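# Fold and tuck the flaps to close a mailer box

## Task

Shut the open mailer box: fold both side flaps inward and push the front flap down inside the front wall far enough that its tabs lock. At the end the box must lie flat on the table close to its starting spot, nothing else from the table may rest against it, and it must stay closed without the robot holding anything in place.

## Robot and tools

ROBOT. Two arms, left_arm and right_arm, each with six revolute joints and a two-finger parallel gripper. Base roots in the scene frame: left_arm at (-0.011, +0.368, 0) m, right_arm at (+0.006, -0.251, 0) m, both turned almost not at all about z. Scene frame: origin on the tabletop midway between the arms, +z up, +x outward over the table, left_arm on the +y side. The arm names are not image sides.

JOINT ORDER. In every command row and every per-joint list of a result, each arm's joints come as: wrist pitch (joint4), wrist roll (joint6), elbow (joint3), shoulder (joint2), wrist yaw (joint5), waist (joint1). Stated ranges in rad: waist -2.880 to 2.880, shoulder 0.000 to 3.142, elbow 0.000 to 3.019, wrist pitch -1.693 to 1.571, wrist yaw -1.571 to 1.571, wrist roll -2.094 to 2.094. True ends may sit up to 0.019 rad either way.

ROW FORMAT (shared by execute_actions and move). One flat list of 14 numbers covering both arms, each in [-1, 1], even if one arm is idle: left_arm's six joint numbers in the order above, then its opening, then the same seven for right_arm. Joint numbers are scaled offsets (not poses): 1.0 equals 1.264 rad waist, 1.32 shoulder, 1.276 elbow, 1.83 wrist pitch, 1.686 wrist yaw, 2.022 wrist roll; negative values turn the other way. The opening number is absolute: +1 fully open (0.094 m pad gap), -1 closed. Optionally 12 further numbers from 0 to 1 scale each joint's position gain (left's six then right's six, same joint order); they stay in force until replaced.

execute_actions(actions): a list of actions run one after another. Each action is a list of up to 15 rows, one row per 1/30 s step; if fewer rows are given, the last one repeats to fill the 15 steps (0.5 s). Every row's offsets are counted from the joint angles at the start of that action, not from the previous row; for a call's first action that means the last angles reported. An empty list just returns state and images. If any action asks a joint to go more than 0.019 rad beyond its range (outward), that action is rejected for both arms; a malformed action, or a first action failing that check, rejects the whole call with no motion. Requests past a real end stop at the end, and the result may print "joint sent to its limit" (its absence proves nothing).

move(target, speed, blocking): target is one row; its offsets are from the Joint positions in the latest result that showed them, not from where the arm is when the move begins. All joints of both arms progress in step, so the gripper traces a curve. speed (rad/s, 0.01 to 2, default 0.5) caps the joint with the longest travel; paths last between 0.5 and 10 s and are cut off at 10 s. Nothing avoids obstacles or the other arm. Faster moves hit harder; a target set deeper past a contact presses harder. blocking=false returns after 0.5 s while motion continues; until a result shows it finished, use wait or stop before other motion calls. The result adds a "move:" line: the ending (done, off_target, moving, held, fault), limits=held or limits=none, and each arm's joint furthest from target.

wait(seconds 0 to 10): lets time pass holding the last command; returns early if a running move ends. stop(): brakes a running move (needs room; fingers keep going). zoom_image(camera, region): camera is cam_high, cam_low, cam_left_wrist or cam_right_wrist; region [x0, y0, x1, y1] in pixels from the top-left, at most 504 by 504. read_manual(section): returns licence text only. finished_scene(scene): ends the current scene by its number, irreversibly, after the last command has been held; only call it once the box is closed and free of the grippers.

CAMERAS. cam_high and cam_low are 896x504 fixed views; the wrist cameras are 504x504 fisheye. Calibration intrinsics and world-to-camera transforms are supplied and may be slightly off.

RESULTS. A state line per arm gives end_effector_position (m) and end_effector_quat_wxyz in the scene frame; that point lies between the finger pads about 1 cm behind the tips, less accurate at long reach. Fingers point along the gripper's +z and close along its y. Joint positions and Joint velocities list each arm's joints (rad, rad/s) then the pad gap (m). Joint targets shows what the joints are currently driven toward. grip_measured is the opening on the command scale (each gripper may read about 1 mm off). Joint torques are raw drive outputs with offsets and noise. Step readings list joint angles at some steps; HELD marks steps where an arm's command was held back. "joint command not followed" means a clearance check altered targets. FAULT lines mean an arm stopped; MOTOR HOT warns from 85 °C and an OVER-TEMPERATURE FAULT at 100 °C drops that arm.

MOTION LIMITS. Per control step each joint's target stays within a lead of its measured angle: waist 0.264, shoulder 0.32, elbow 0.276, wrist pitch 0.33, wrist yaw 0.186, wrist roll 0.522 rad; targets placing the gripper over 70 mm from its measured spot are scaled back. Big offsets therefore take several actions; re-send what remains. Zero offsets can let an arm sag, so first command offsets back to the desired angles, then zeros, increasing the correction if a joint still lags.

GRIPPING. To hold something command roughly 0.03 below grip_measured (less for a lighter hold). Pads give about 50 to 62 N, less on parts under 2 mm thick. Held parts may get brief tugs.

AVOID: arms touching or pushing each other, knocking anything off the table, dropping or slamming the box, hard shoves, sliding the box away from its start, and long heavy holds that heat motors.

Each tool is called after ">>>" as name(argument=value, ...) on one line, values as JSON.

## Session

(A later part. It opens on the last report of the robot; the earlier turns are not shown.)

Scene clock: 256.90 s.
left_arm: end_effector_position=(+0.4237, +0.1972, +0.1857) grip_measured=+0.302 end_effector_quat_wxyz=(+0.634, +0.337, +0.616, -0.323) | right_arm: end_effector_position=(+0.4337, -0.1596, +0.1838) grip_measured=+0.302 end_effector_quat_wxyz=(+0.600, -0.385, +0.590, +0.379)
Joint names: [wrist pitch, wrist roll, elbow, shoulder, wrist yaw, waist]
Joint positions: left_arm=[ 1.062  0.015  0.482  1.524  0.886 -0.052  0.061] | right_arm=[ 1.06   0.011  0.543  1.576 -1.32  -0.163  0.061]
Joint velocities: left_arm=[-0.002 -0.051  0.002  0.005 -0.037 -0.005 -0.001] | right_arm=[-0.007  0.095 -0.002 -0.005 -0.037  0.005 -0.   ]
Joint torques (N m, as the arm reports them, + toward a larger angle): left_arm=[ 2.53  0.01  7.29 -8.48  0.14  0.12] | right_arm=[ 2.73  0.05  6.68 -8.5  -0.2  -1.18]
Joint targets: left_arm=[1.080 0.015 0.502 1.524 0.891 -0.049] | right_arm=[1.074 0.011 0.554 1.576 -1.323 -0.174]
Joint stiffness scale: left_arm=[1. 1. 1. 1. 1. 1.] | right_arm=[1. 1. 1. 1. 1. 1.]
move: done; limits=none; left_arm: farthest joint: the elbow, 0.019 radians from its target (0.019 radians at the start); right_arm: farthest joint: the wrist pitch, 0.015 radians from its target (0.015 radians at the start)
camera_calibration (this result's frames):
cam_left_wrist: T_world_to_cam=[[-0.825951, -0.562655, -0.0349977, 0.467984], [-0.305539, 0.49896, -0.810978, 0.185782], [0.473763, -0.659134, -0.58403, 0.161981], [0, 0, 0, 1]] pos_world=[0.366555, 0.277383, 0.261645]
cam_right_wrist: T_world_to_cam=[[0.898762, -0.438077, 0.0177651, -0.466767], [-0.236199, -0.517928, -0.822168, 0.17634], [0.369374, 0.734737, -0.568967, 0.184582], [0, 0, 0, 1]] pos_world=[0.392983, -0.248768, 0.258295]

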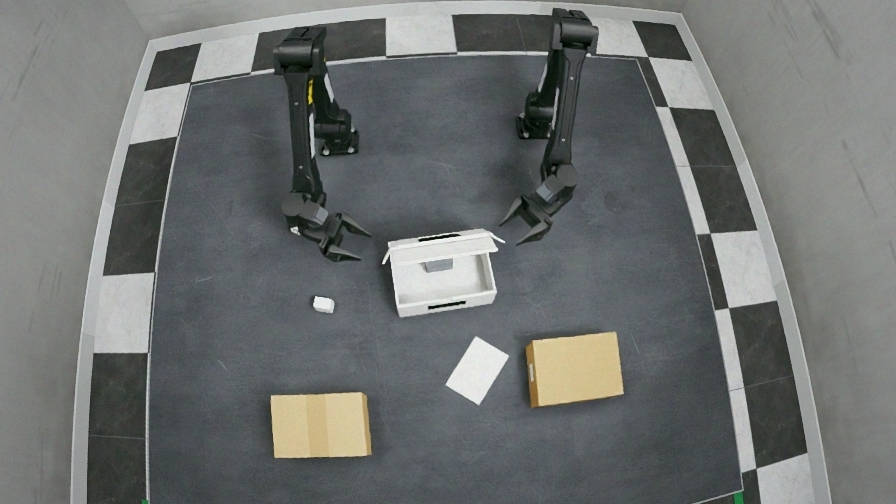

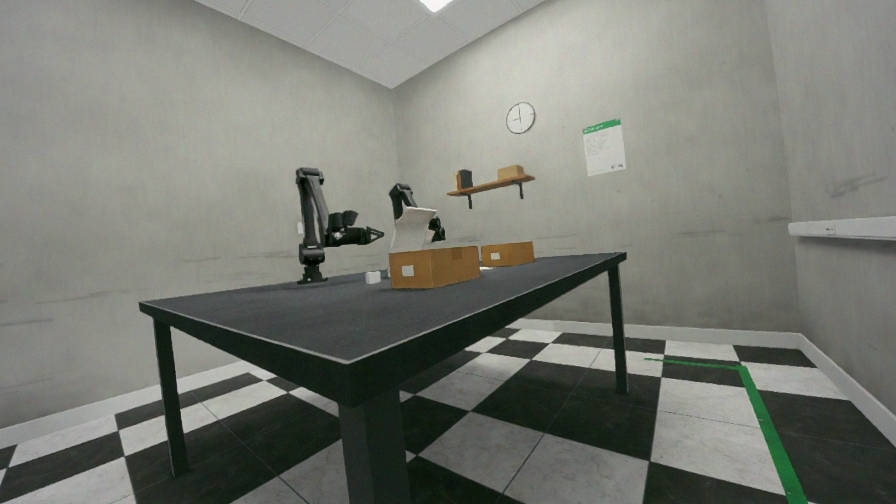

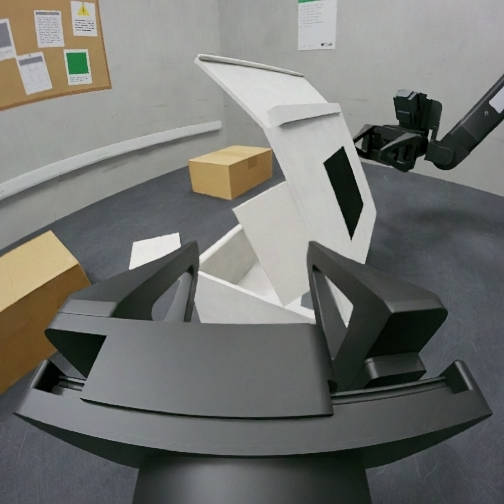

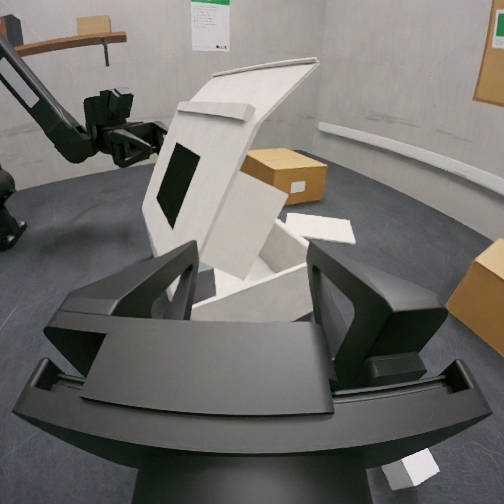

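>>> move(target=[0.015,-0.354,-0.127,-0.107,-0.76,0,1,0.01,0.341,-0.238,-0.22,0.763,0,1], speed=0.8)

>>> move(target=[0.01,0,0.01,0,0,-0.407,1,0.01,0,0.007,0,0,0.4,1], speed=0.5)

Scene clock: 308.17 s.
left_arm: end_effector_position=(+0.4300, +0.3960, +0.1733) grip_measured=+1.000 end_effector_quat_wxyz=(+0.690, -0.337, +0.627, -0.130) | right_arm: end_effector_position=(+0.4183, -0.3196, +0.1826) grip_measured=+1.000 end_effector_quat_wxyz=(+0.683, +0.284, +0.645, +0.192)
Joint names: [wrist pitch, wrist roll, elbow, shoulder, wrist yaw, waist]
Joint positions: left_arm=[ 1.071 -0.686  0.318  1.405 -0.39  -0.052  0.094] | right_arm=[ 1.06   0.689  0.238  1.292 -0.037 -0.163  0.094]
Joint velocities: left_arm=[-0.007 -0.051  0.002 -0.015 -0.007 -0.015  0.   ] | right_arm=[-0.012 -0.007 -0.007 -0.005 -0.022  0.005  0.   ]
Joint torques (N m, as the arm reports them, + toward a larger angle): left_arm=[ 2.73 -0.06  5.69 -8.36 -0.24 -0.15] | right_arm=[ 3.3   0.04  6.13 -5.77  0.06 -0.22]
Joint targets: left_arm=[1.089 -0.701 0.321 1.383 -0.395 -0.052] | right_arm=[1.078 0.701 0.240 1.285 -0.033 -0.163]
Joint stiffness scale: left_arm=[1. 1. 1. 1. 1. 1.] | right_arm=[1. 1. 1. 1. 1. 1.]
move: off_target (left_arm); limits=none; left_arm: farthest joint: the shoulder, 0.022 radians from its target (0.142 radians at the start); right_arm: farthest joint: the wrist pitch, 0.018 radians from its target (0.018 radians at the start)
camera_calibration (this result's frames):
cam_left_wrist: T_world_to_cam=[[0.241643, -0.742489, 0.624755, 0.0823715], [-0.424447, -0.659852, -0.620033, 0.555383], [0.872613, -0.115349, -0.474596, -0.12294], [0, 0, 0, 1]] pos_world=[0.323105, 0.413449, 0.234547]
cam_right_wrist: T_world_to_cam=[[-0.12921, -0.763244, -0.633059, -0.0781103], [-0.490741, 0.603968, -0.628009, 0.518419], [0.861672, 0.229523, -0.452594, -0.081585], [0, 0, 0, 1]] pos_world=[0.314616, -0.354, 0.239199]

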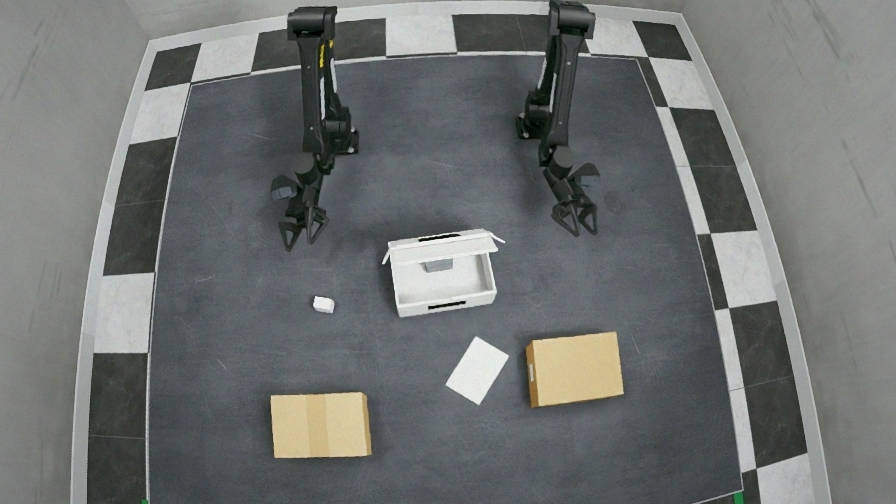

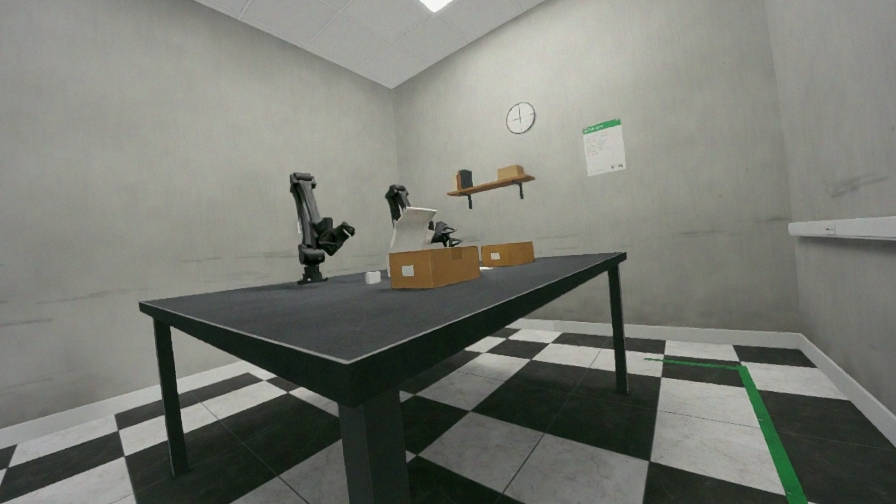

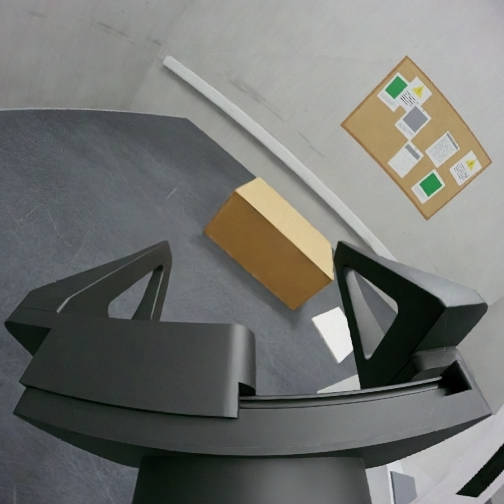

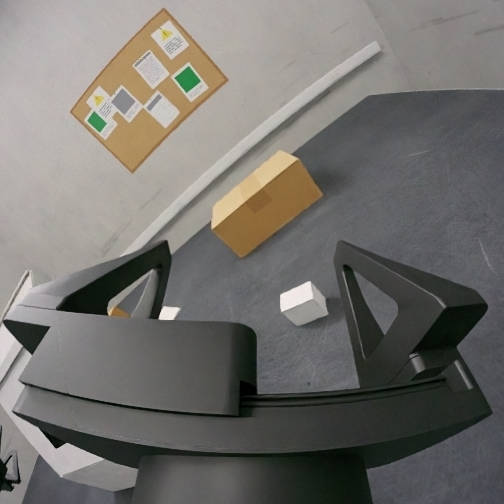

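Scene clock: 309.60 s.
left_arm: end_effector_position=(+0.3861, +0.1744, +0.1733) grip_measured=+1.000 end_effector_quat_wxyz=(+0.634, -0.165, +0.693, -0.302) | right_arm: end_effector_position=(+0.4011, -0.1150, +0.1826) grip_measured=+1.000 end_effector_quat_wxyz=(+0.615, +0.117, +0.695, +0.354)
Joint names: [wrist pitch, wrist roll, elbow, shoulder, wrist yaw, waist]
Joint positions: left_arm=[ 1.071 -0.686  0.318  1.405 -0.39  -0.569  0.094] | right_arm=[ 1.06   0.689  0.238  1.292 -0.037  0.334  0.094]
Joint velocities: left_arm=[-0.007 -0.022 -0.012 -0.005 -0.066  0.005  0.   ] | right_arm=[ 0.012 -0.022 -0.002 -0.005 -0.022 -0.005  0.   ]
Joint torques (N m, as the arm reports them, + toward a larger angle): left_arm=[ 2.72  0.08  6.62 -6.68 -0.05  0.08] | right_arm=[ 3.39 -0.06  6.8  -4.75 -0.08  0.78]
Joint targets: left_arm=[1.090 -0.686 0.331 1.405 -0.390 -0.567] | right_arm=[1.078 0.689 0.247 1.292 -0.037 0.343]
Joint stiffness scale: left_arm=[1. 1. 1. 1. 1. 1.] | right_arm=[1. 1. 1. 1. 1. 1.]
move: done; limits=none; left_arm: farthest joint: the wrist pitch, 0.018 radians from its target (0.018 radians at the start); right_arm: farthest joint: the wrist pitch, 0.018 radians from its target (0.018 radians at the start)
camera_calibration (this result's frames):
cam_left_wrist: T_world_to_cam=[[-0.156855, -0.764904, 0.624755, 0.0862164], [-0.695085, -0.36389, -0.620033, 0.443451], [0.701607, -0.531513, -0.474596, 0.0283531], [0, 0, 0, 1]] pos_world=[0.301867, 0.242385, 0.234547]
cam_right_wrist: T_world_to_cam=[[0.250097, -0.73259, -0.633059, -0.0727995], [-0.719241, 0.297147, -0.628009, 0.442751], [0.648185, 0.612385, -0.452594, 0.0159824], [0, 0, 0, 1]] pos_world=[0.326292, -0.194682, 0.239199]

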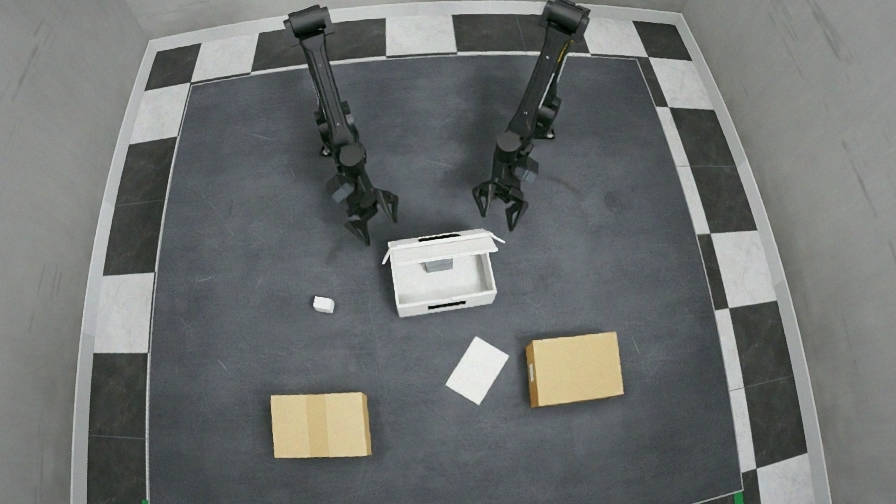

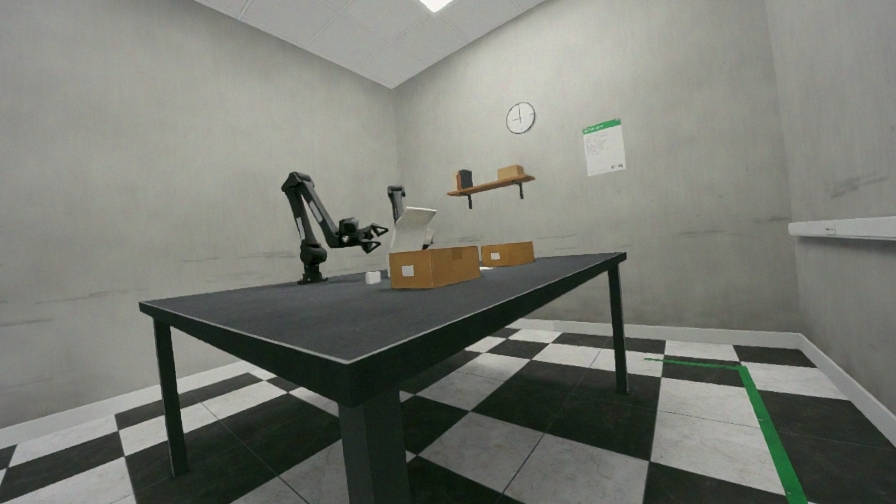

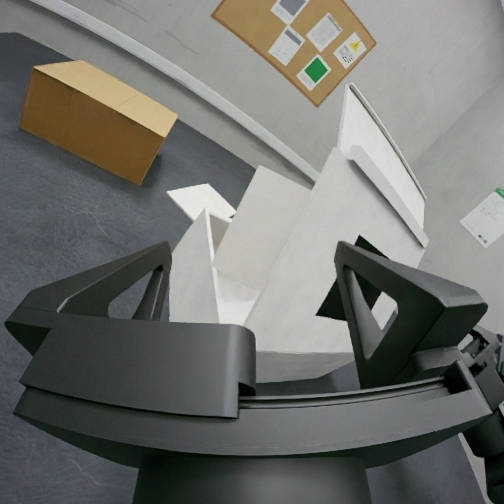

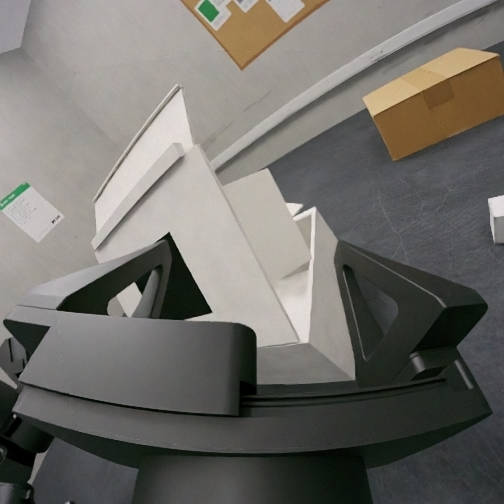

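>>> move(target=[0.01,0,0.102,0.07,0.047,0.075,1,0.016,0,0.108,0.106,-0.03,-0.052,1], speed=0.12)

>>> zoom_image(camera="cam_high", region=[340, 190, 550, 330])

Scene clock: 319.80 s.
left_arm: end_effector_position=(+0.4314, +0.1797, +0.1813) grip_measured=+1.000 end_effector_quat_wxyz=(+0.641, -0.171, +0.684, -0.304) | right_arm: end_effector_position=(+0.4466, -0.1163, +0.1767) grip_measured=+1.000 end_effector_quat_wxyz=(+0.611, +0.119, +0.700, +0.350)
Joint names: [wrist pitch, wrist roll, elbow, shoulder, wrist yaw, waist]
Joint positions: left_arm=[ 1.071 -0.686  0.416  1.48  -0.316 -0.48   0.094] | right_arm=[ 1.067  0.689  0.348  1.423 -0.084  0.283  0.094]
Joint velocities: left_arm=[-0.002 -0.022  0.002  0.005 -0.037 -0.005  0.   ] | right_arm=[ 0.002  0.007 -0.007 -0.015  0.037  0.005  0.   ]
Joint torques (N m, as the arm reports them, + toward a larger angle): left_arm=[ 2.76  0.08  8.45 -6.5   0.16  0.36] | right_arm=[ 3.49 -0.08  8.33 -6.18 -0.22 -1.83]
Joint targets: left_arm=[1.090 -0.686 0.448 1.497 -0.311 -0.474] | right_arm=[1.089 0.689 0.376 1.432 -0.087 0.268]
Joint stiffness scale: left_arm=[1. 1. 1. 1. 1. 1.] | right_arm=[1. 1. 1. 1. 1. 1.]
move: off_target (left_arm, right_arm); limits=none; left_arm: farthest joint: the elbow, 0.032 radians from its target (0.130 radians at the start); right_arm: farthest joint: the elbow, 0.028 radians from its target (0.138 radians at the start)
camera_calibration (this result's frames):
cam_left_wrist: T_world_to_cam=[[-0.158271, -0.759427, 0.631048, 0.0908968], [-0.678161, -0.380913, -0.628492, 0.47907], [0.717668, -0.527424, -0.454727, -0.00811608], [0, 0, 0, 1]] pos_world=[0.345098, 0.247233, 0.240041]
cam_right_wrist: T_world_to_cam=[[0.238219, -0.73623, -0.633416, -0.0839049], [-0.726656, 0.297604, -0.619195, 0.473986], [0.644377, 0.60778, -0.464092, -0.0121563], [0, 0, 0, 1]] pos_world=[0.372246, -0.195445, 0.234701]

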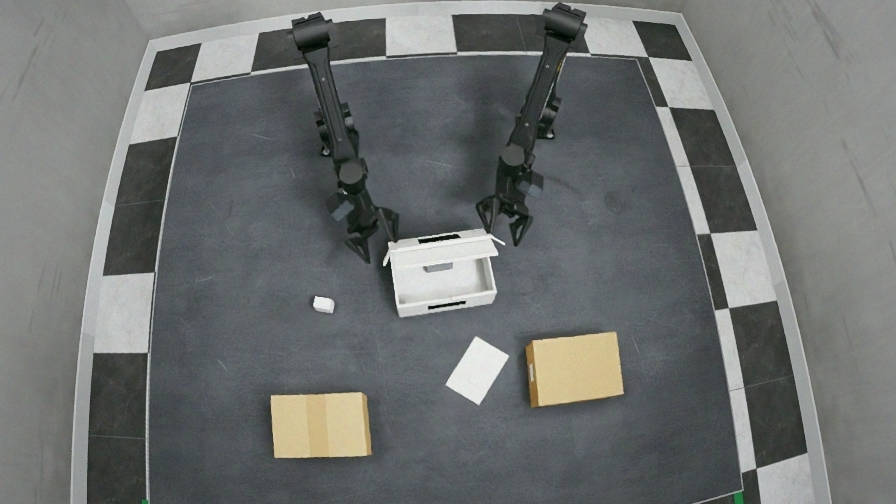

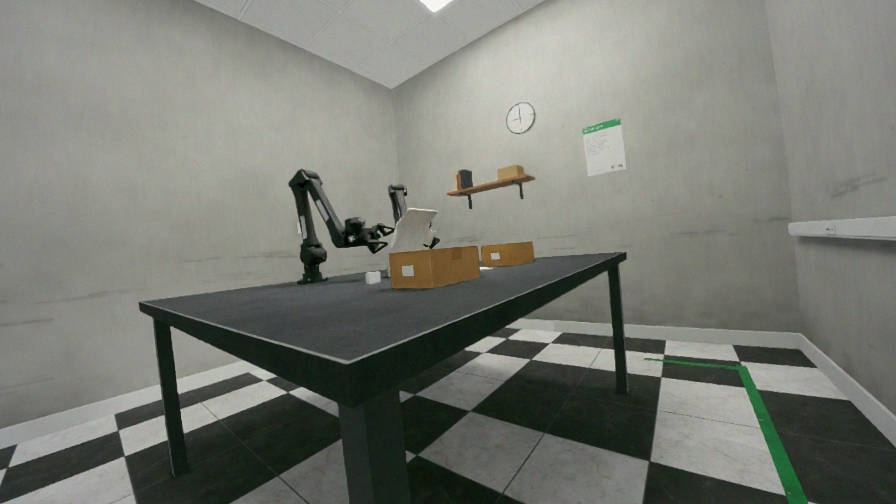

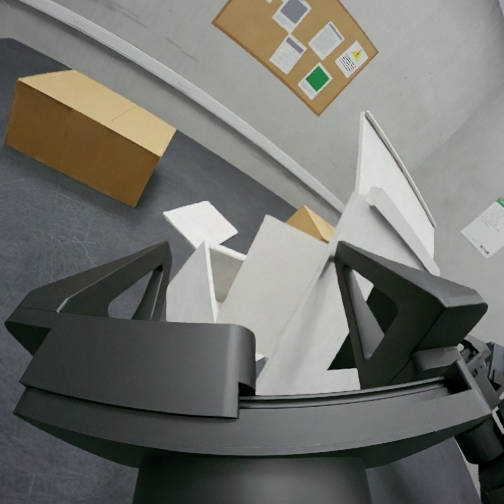

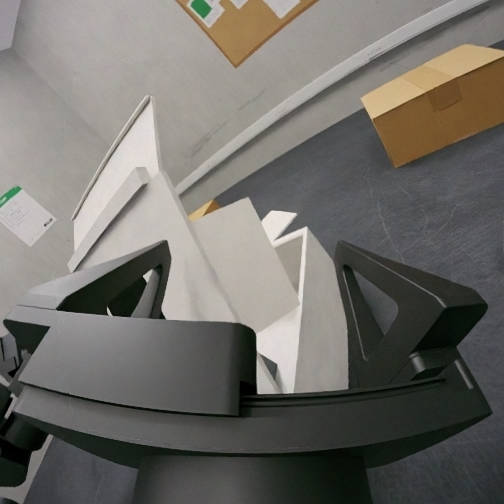

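Region (340, 190, 550, 330) of cam_high's 896x504 image, scaled by 2.400, with more detail than that image has.

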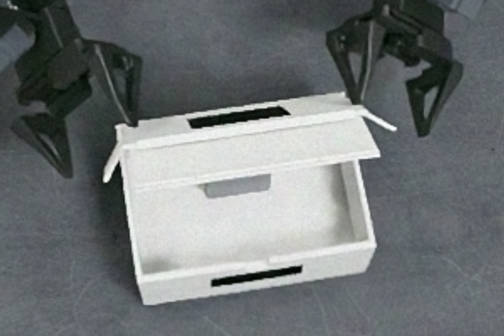

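>>> move(target=[-0.016,0,0.129,0.091,-0.103,-0.141,1,0.008,0,0.08,0.053,0.117,0.166,1], speed=0.1)

>>> zoom_image(camera="cam_high", region=[340, 190, 550, 330])

Scene clock: 346.20 s.
left_arm: end_effector_position=(+0.4418, +0.1263, +0.1742) grip_measured=+1.000 end_effector_quat_wxyz=(+0.645, -0.188, +0.684, -0.283) | right_arm: end_effector_position=(+0.4529, -0.0714, +0.1696) grip_measured=+1.000 end_effector_quat_wxyz=(+0.617, +0.134, +0.702, +0.329)
Joint names: [wrist pitch, wrist roll, elbow, shoulder, wrist yaw, waist]
Joint positions: left_arm=[ 1.046 -0.686  0.526  1.581 -0.507 -0.62   0.094] | right_arm=[1.067 0.681 0.402 1.491 0.129 0.445 0.094]
Joint velocities: left_arm=[-0.022 -0.022  0.002 -0.005 -0.022  0.005  0.   ] | right_arm=[-0.007  0.007 -0.012 -0.005 -0.037 -0.005  0.   ]
Joint torques (N m, as the arm reports them, + toward a larger angle): left_arm=[ 1.64  0.07 10.27 -8.12  0.7  -3.12] | right_arm=[ 3.27 -0.01  9.65 -7.91 -0.73  3.08]
Joint targets: left_arm=[1.042 -0.686 0.580 1.600 -0.489 -0.658] | right_arm=[1.082 0.689 0.450 1.493 0.113 0.493]
Joint stiffness scale: left_arm=[1. 1. 1. 1. 1. 1.] | right_arm=[1. 1. 1. 1. 1. 1.]
move: off_target (left_arm, right_arm); limits=none; left_arm: farthest joint: the elbow, 0.054 radians from its target (0.165 radians at the start); right_arm: farthest joint: the waist, 0.048 radians from its target (0.210 radians at the start)
camera_calibration (this result's frames):
cam_left_wrist: T_world_to_cam=[[-0.111199, -0.771647, 0.626255, 0.0380386], [-0.665833, -0.409967, -0.623372, 0.458647], [0.737767, -0.4863, -0.468201, -0.0586212], [0, 0, 0, 1]] pos_world=[0.352861, 0.188875, 0.23464]
cam_right_wrist: T_world_to_cam=[[0.195322, -0.756308, -0.624378, -0.0404477], [-0.716342, 0.324812, -0.617536, 0.457814], [0.669853, 0.567887, -0.478332, -0.0588232], [0, 0, 0, 1]] pos_world=[0.375254, -0.14589, 0.229325]

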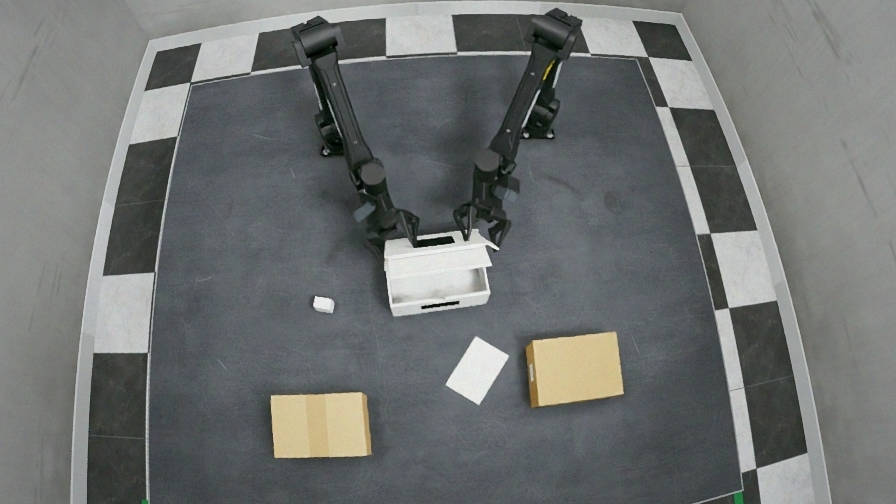

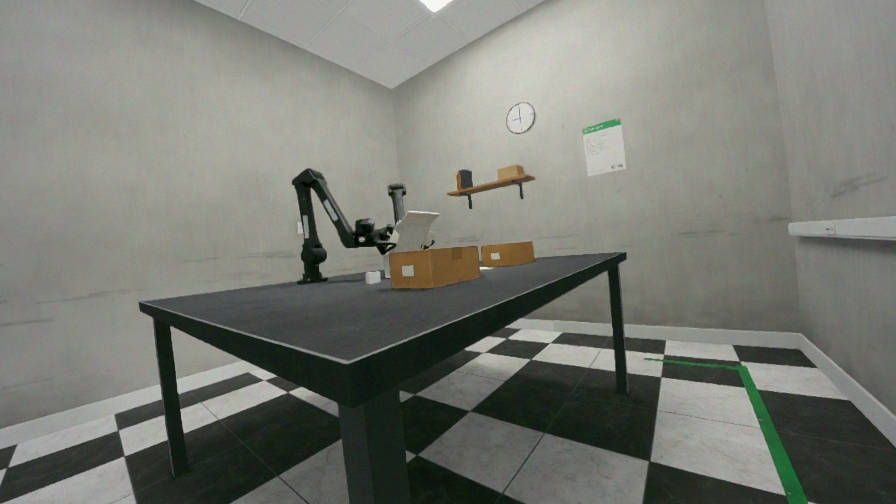

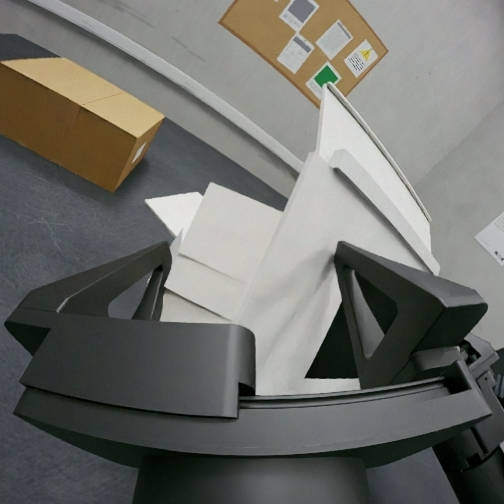

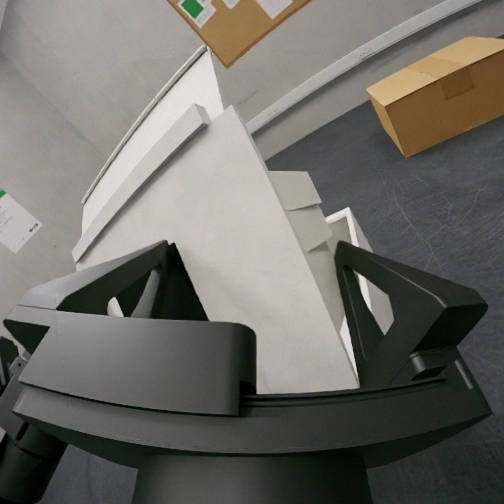

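Region (340, 190, 550, 330) of cam_high's 896x504 image, scaled by 2.400, with more detail than that image has.

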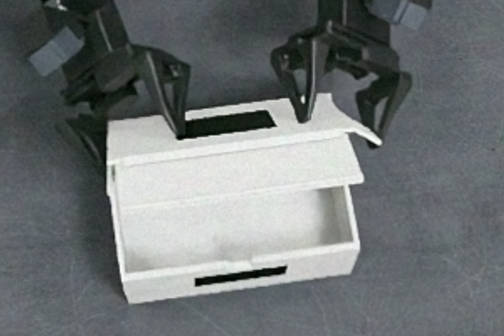

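>>> move(target=[0.016,0,-0.074,-0.078,0.058,0.036,1,0.008,0,0.05,0.025,-0.18,-0.045,1], speed=0.12)

>>> zoom_image(camera="cam_high", region=[340, 190, 550, 330])

Scene clock: 375.83 s.
left_arm: end_effector_position=(+0.4192, +0.1518, +0.1708) grip_measured=+1.000 end_effector_quat_wxyz=(+0.635, -0.171, +0.694, -0.294) | right_arm: end_effector_position=(+0.4531, -0.0449, +0.1726) grip_measured=+1.000 end_effector_quat_wxyz=(+0.576, +0.051, +0.710, +0.403)
Joint names: [wrist pitch, wrist roll, elbow, shoulder, wrist yaw, waist]
Joint positions: left_arm=[ 1.055 -0.686  0.427  1.505 -0.417 -0.578  0.094] | right_arm=[ 1.067  0.68   0.433  1.512 -0.162  0.392  0.094]
Joint velocities: left_arm=[-0.002 -0.007  0.007  0.015  0.022 -0.005  0.   ] | right_arm=[-0.007 -0.081  0.007 -0.005 -0.007  0.005  0.   ]
Joint torques (N m, as the arm reports them, + toward a larger angle): left_arm=[  2.84   0.07   6.01 -10.19   0.32   0.13] | right_arm=[ 3.18 -0.08  8.58 -6.77 -0.61 -1.18]
Joint targets: left_arm=[1.076 -0.686 0.432 1.478 -0.409 -0.575] | right_arm=[1.082 0.681 0.466 1.524 -0.175 0.388]
Joint stiffness scale: left_arm=[1. 1. 1. 1. 1. 1.] | right_arm=[1. 1. 1. 1. 1. 1.]
move: off_target (left_arm, right_arm); limits=none; left_arm: farthest joint: the shoulder, 0.027 radians from its target (0.103 radians at the start); right_arm: farthest joint: the elbow, 0.033 radians from its target (0.064 radians at the start)
camera_calibration (this result's frames):
cam_left_wrist: T_world_to_cam=[[-0.139077, -0.77059, 0.621972, 0.0696056], [-0.692031, -0.373631, -0.617652, 0.45645], [0.708344, -0.516325, -0.481308, -0.0120409], [0, 0, 0, 1]] pos_world=[0.334087, 0.217964, 0.232839]
cam_right_wrist: T_world_to_cam=[[0.372293, -0.683584, -0.627782, -0.0949061], [-0.769247, 0.151183, -0.620808, 0.467931], [0.519284, 0.714042, -0.469561, 0.000701999], [0, 0, 0, 1]] pos_world=[0.394923, -0.136121, 0.231244]

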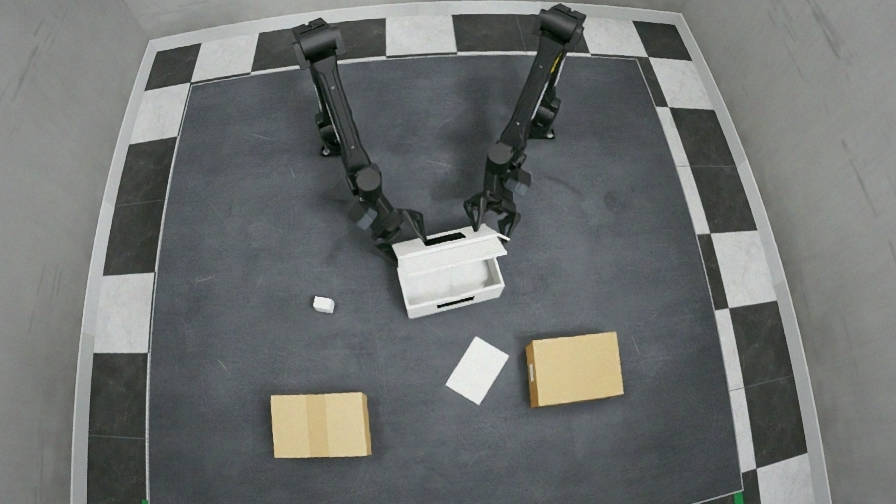

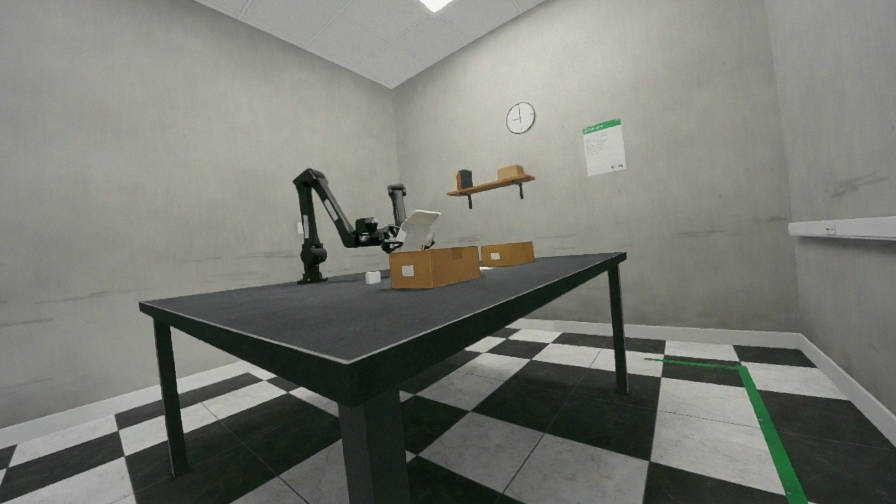

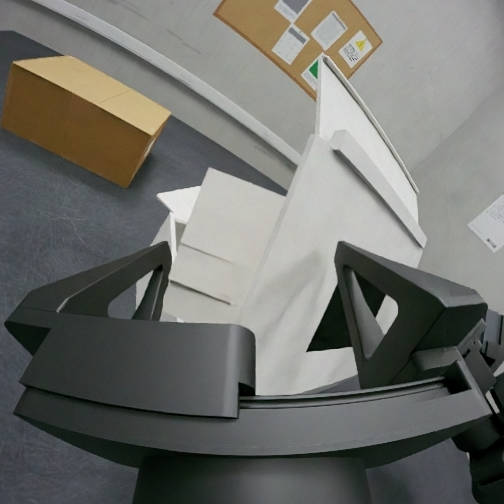

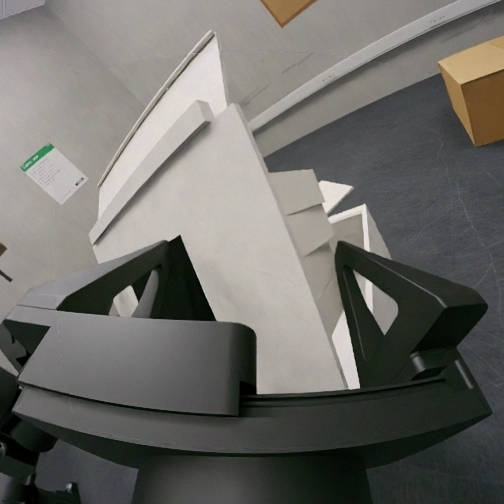

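Region (340, 190, 550, 330) of cam_high's 896x504 image, scaled by 2.400, with more detail than that image has.

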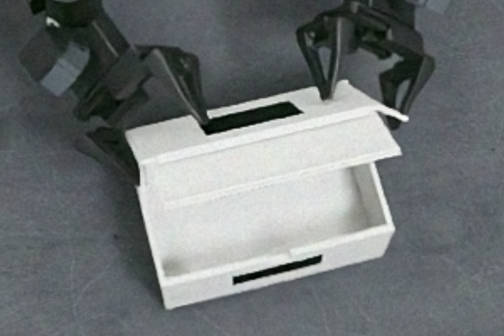

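>>> move(target=[0.019,0,-0.092,-0.115,0.152,0.079,1,0.008,0,0.02,0,0,0,1], speed=0.15)

>>> zoom_image(camera="cam_high", region=[340, 190, 550, 330])

Scene clock: 396.93 s.
left_arm: end_effector_position=(+0.3874, +0.1734, +0.1817) grip_measured=+1.000 end_effector_quat_wxyz=(+0.615, -0.118, +0.696, -0.352) | right_arm: end_effector_position=(+0.4533, -0.0452, +0.1726) grip_measured=+1.000 end_effector_quat_wxyz=(+0.576, +0.051, +0.710, +0.403)
Joint names: [wrist pitch, wrist roll, elbow, shoulder, wrist yaw, waist]
Joint positions: left_arm=[ 1.071 -0.686  0.307  1.374 -0.166 -0.485  0.094] | right_arm=[ 1.067  0.68   0.433  1.512 -0.161  0.392  0.094]
Joint velocities: left_arm=[ 0.002 -0.051 -0.007  0.015 -0.037  0.005  0.   ] | right_arm=[-0.002  0.022  0.007 -0.024  0.051 -0.015  0.   ]
Joint torques (N m, as the arm reports them, + toward a larger angle): left_arm=[ 2.79  0.08  5.86 -8.15  0.15  0.39] | right_arm=[ 3.25 -0.03  7.83 -7.92 -0.14  0.22]
Joint targets: left_arm=[1.089 -0.686 0.309 1.353 -0.161 -0.478] | right_arm=[1.082 0.680 0.458 1.512 -0.162 0.392]
Joint stiffness scale: left_arm=[1. 1. 1. 1. 1. 1.] | right_arm=[1. 1. 1. 1. 1. 1.]
move: off_target (left_arm, right_arm); limits=none; left_arm: farthest joint: the shoulder, 0.021 radians from its target (0.152 radians at the start); right_arm: farthest joint: the elbow, 0.026 radians from its target (0.026 radians at the start)
camera_calibration (this result's frames):
cam_left_wrist: T_world_to_cam=[[-0.272357, -0.727281, 0.629988, 0.117725], [-0.729587, -0.27077, -0.628002, 0.44787], [0.627315, -0.630672, -0.456868, 0.0736571], [0, 0, 0, 1]] pos_world=[0.312617, 0.253342, 0.24075]
cam_right_wrist: T_world_to_cam=[[0.370994, -0.684306, -0.627764, -0.0946084], [-0.768952, 0.152636, -0.620818, 0.468036], [0.520649, 0.713041, -0.469572, 0.000153213], [0, 0, 0, 1]] pos_world=[0.394917, -0.13629, 0.231245]

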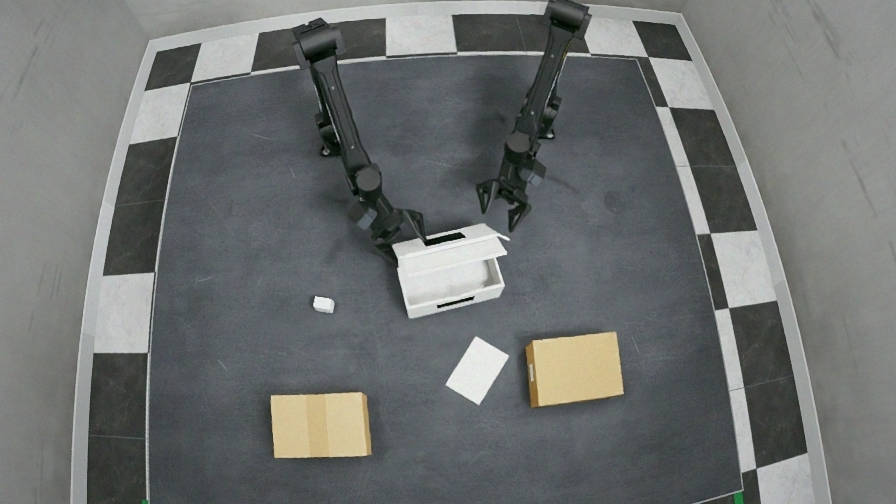

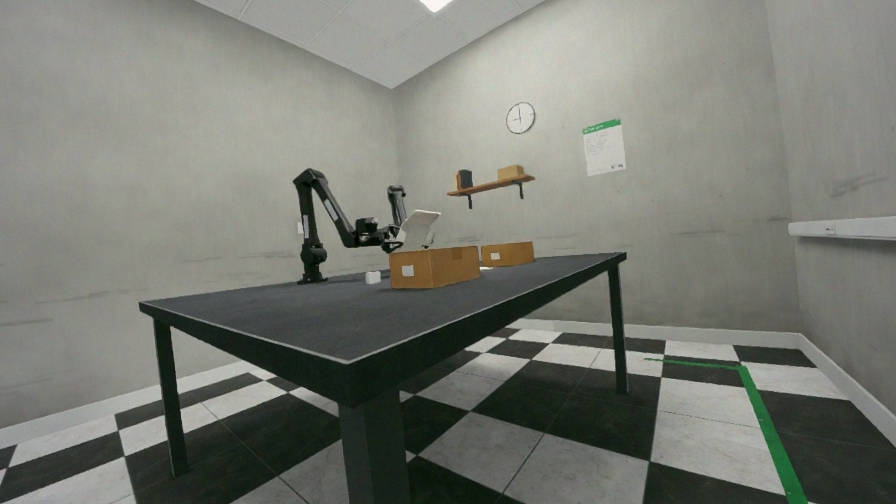

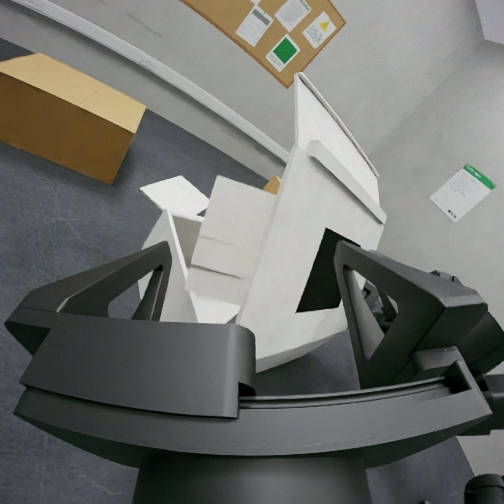

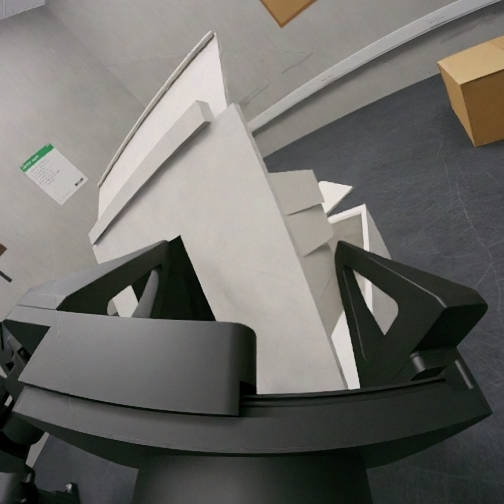

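Region (340, 190, 550, 330) of cam_high's 896x504 image, scaled by 2.400, with more detail than that image has.

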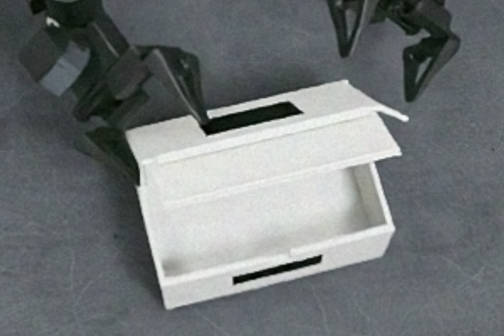

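>>> move(target=[0.006,0,0.114,0.096,0.028,-0.049,1,0.008,0,0.02,0,0,0,1], speed=0.07)

>>> zoom_image(camera="cam_high", region=[340, 190, 550, 330])

Scene clock: 416.37 s.
left_arm: end_effector_position=(+0.4109, +0.1348, +0.1736) grip_measured=+1.000 end_effector_quat_wxyz=(+0.600, -0.095, +0.704, -0.368) | right_arm: end_effector_position=(+0.4539, -0.0462, +0.1726) grip_measured=+1.000 end_effector_quat_wxyz=(+0.578, +0.054, +0.709, +0.401)
Joint names: [wrist pitch, wrist roll, elbow, shoulder, wrist yaw, waist]
Joint positions: left_arm=[ 1.071 -0.686  0.405  1.487 -0.137 -0.521  0.094] | right_arm=[ 1.067  0.68   0.433  1.512 -0.154  0.392  0.094]
Joint velocities: left_arm=[-0.002 -0.022 -0.007  0.005 -0.022 -0.005  0.   ] | right_arm=[-0.002 -0.022  0.017 -0.005  0.007  0.005  0.   ]
Joint torques (N m, as the arm reports them, + toward a larger angle): left_arm=[ 2.44  0.08  9.55 -6.86  0.76 -2.27] | right_arm=[ 3.31 -0.08  7.97 -7.32 -0.34  0.29]
Joint targets: left_arm=[1.082 -0.686 0.453 1.501 -0.119 -0.547] | right_arm=[1.082 0.680 0.458 1.512 -0.160 0.392]
Joint stiffness scale: left_arm=[1. 1. 1. 1. 1. 1.] | right_arm=[1. 1. 1. 1. 1. 1.]
move: off_target (left_arm, right_arm); limits=none; left_arm: farthest joint: the elbow, 0.047 radians from its target (0.145 radians at the start); right_arm: farthest joint: the elbow, 0.026 radians from its target (0.026 radians at the start)
camera_calibration (this result's frames):
cam_left_wrist: T_world_to_cam=[[-0.310251, -0.713455, 0.628272, 0.115149], [-0.753491, -0.218418, -0.620117, 0.450837], [0.579652, -0.665789, -0.469818, 0.0574257], [0, 0, 0, 1]] pos_world=[0.34214, 0.218858, 0.234207]
cam_right_wrist: T_world_to_cam=[[0.366306, -0.686887, -0.627699, -0.0935304], [-0.767867, 0.157864, -0.620853, 0.468407], [0.525547, 0.709412, -0.469611, -0.00182048], [0, 0, 0, 1]] pos_world=[0.394892, -0.136898, 0.231248]

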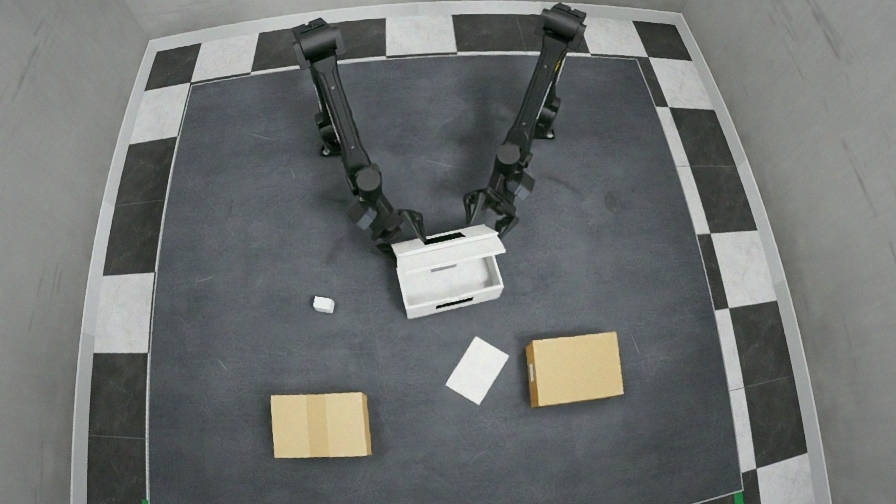

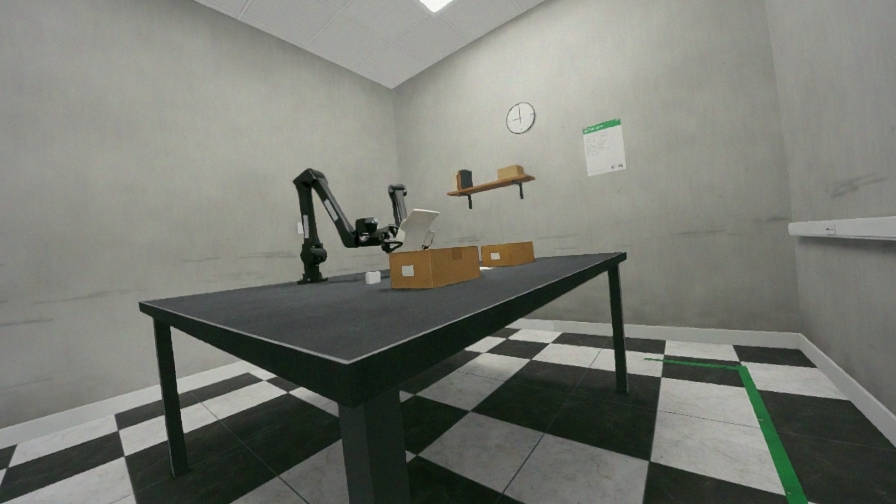

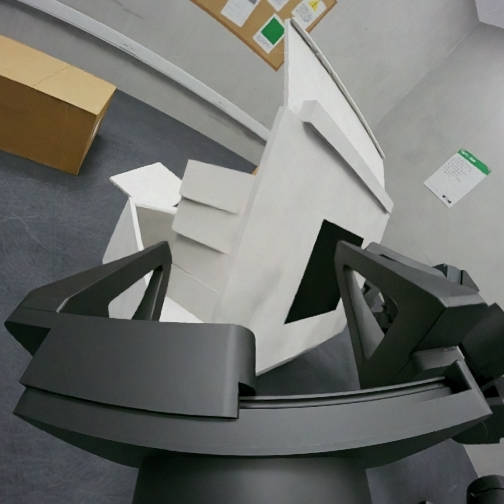

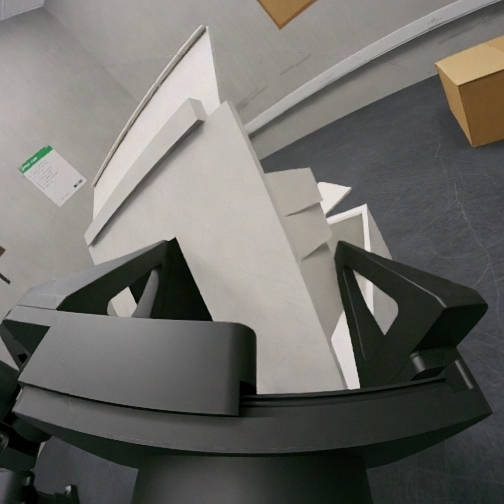

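Region (340, 190, 550, 330) of cam_high's 896x504 image, scaled by 2.400, with more detail than that image has.

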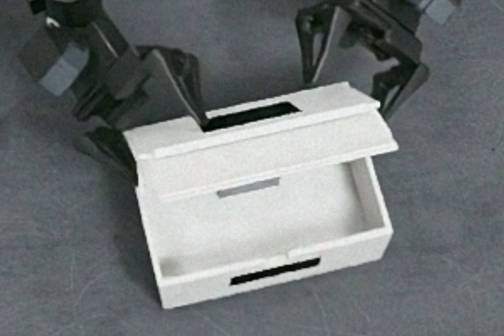

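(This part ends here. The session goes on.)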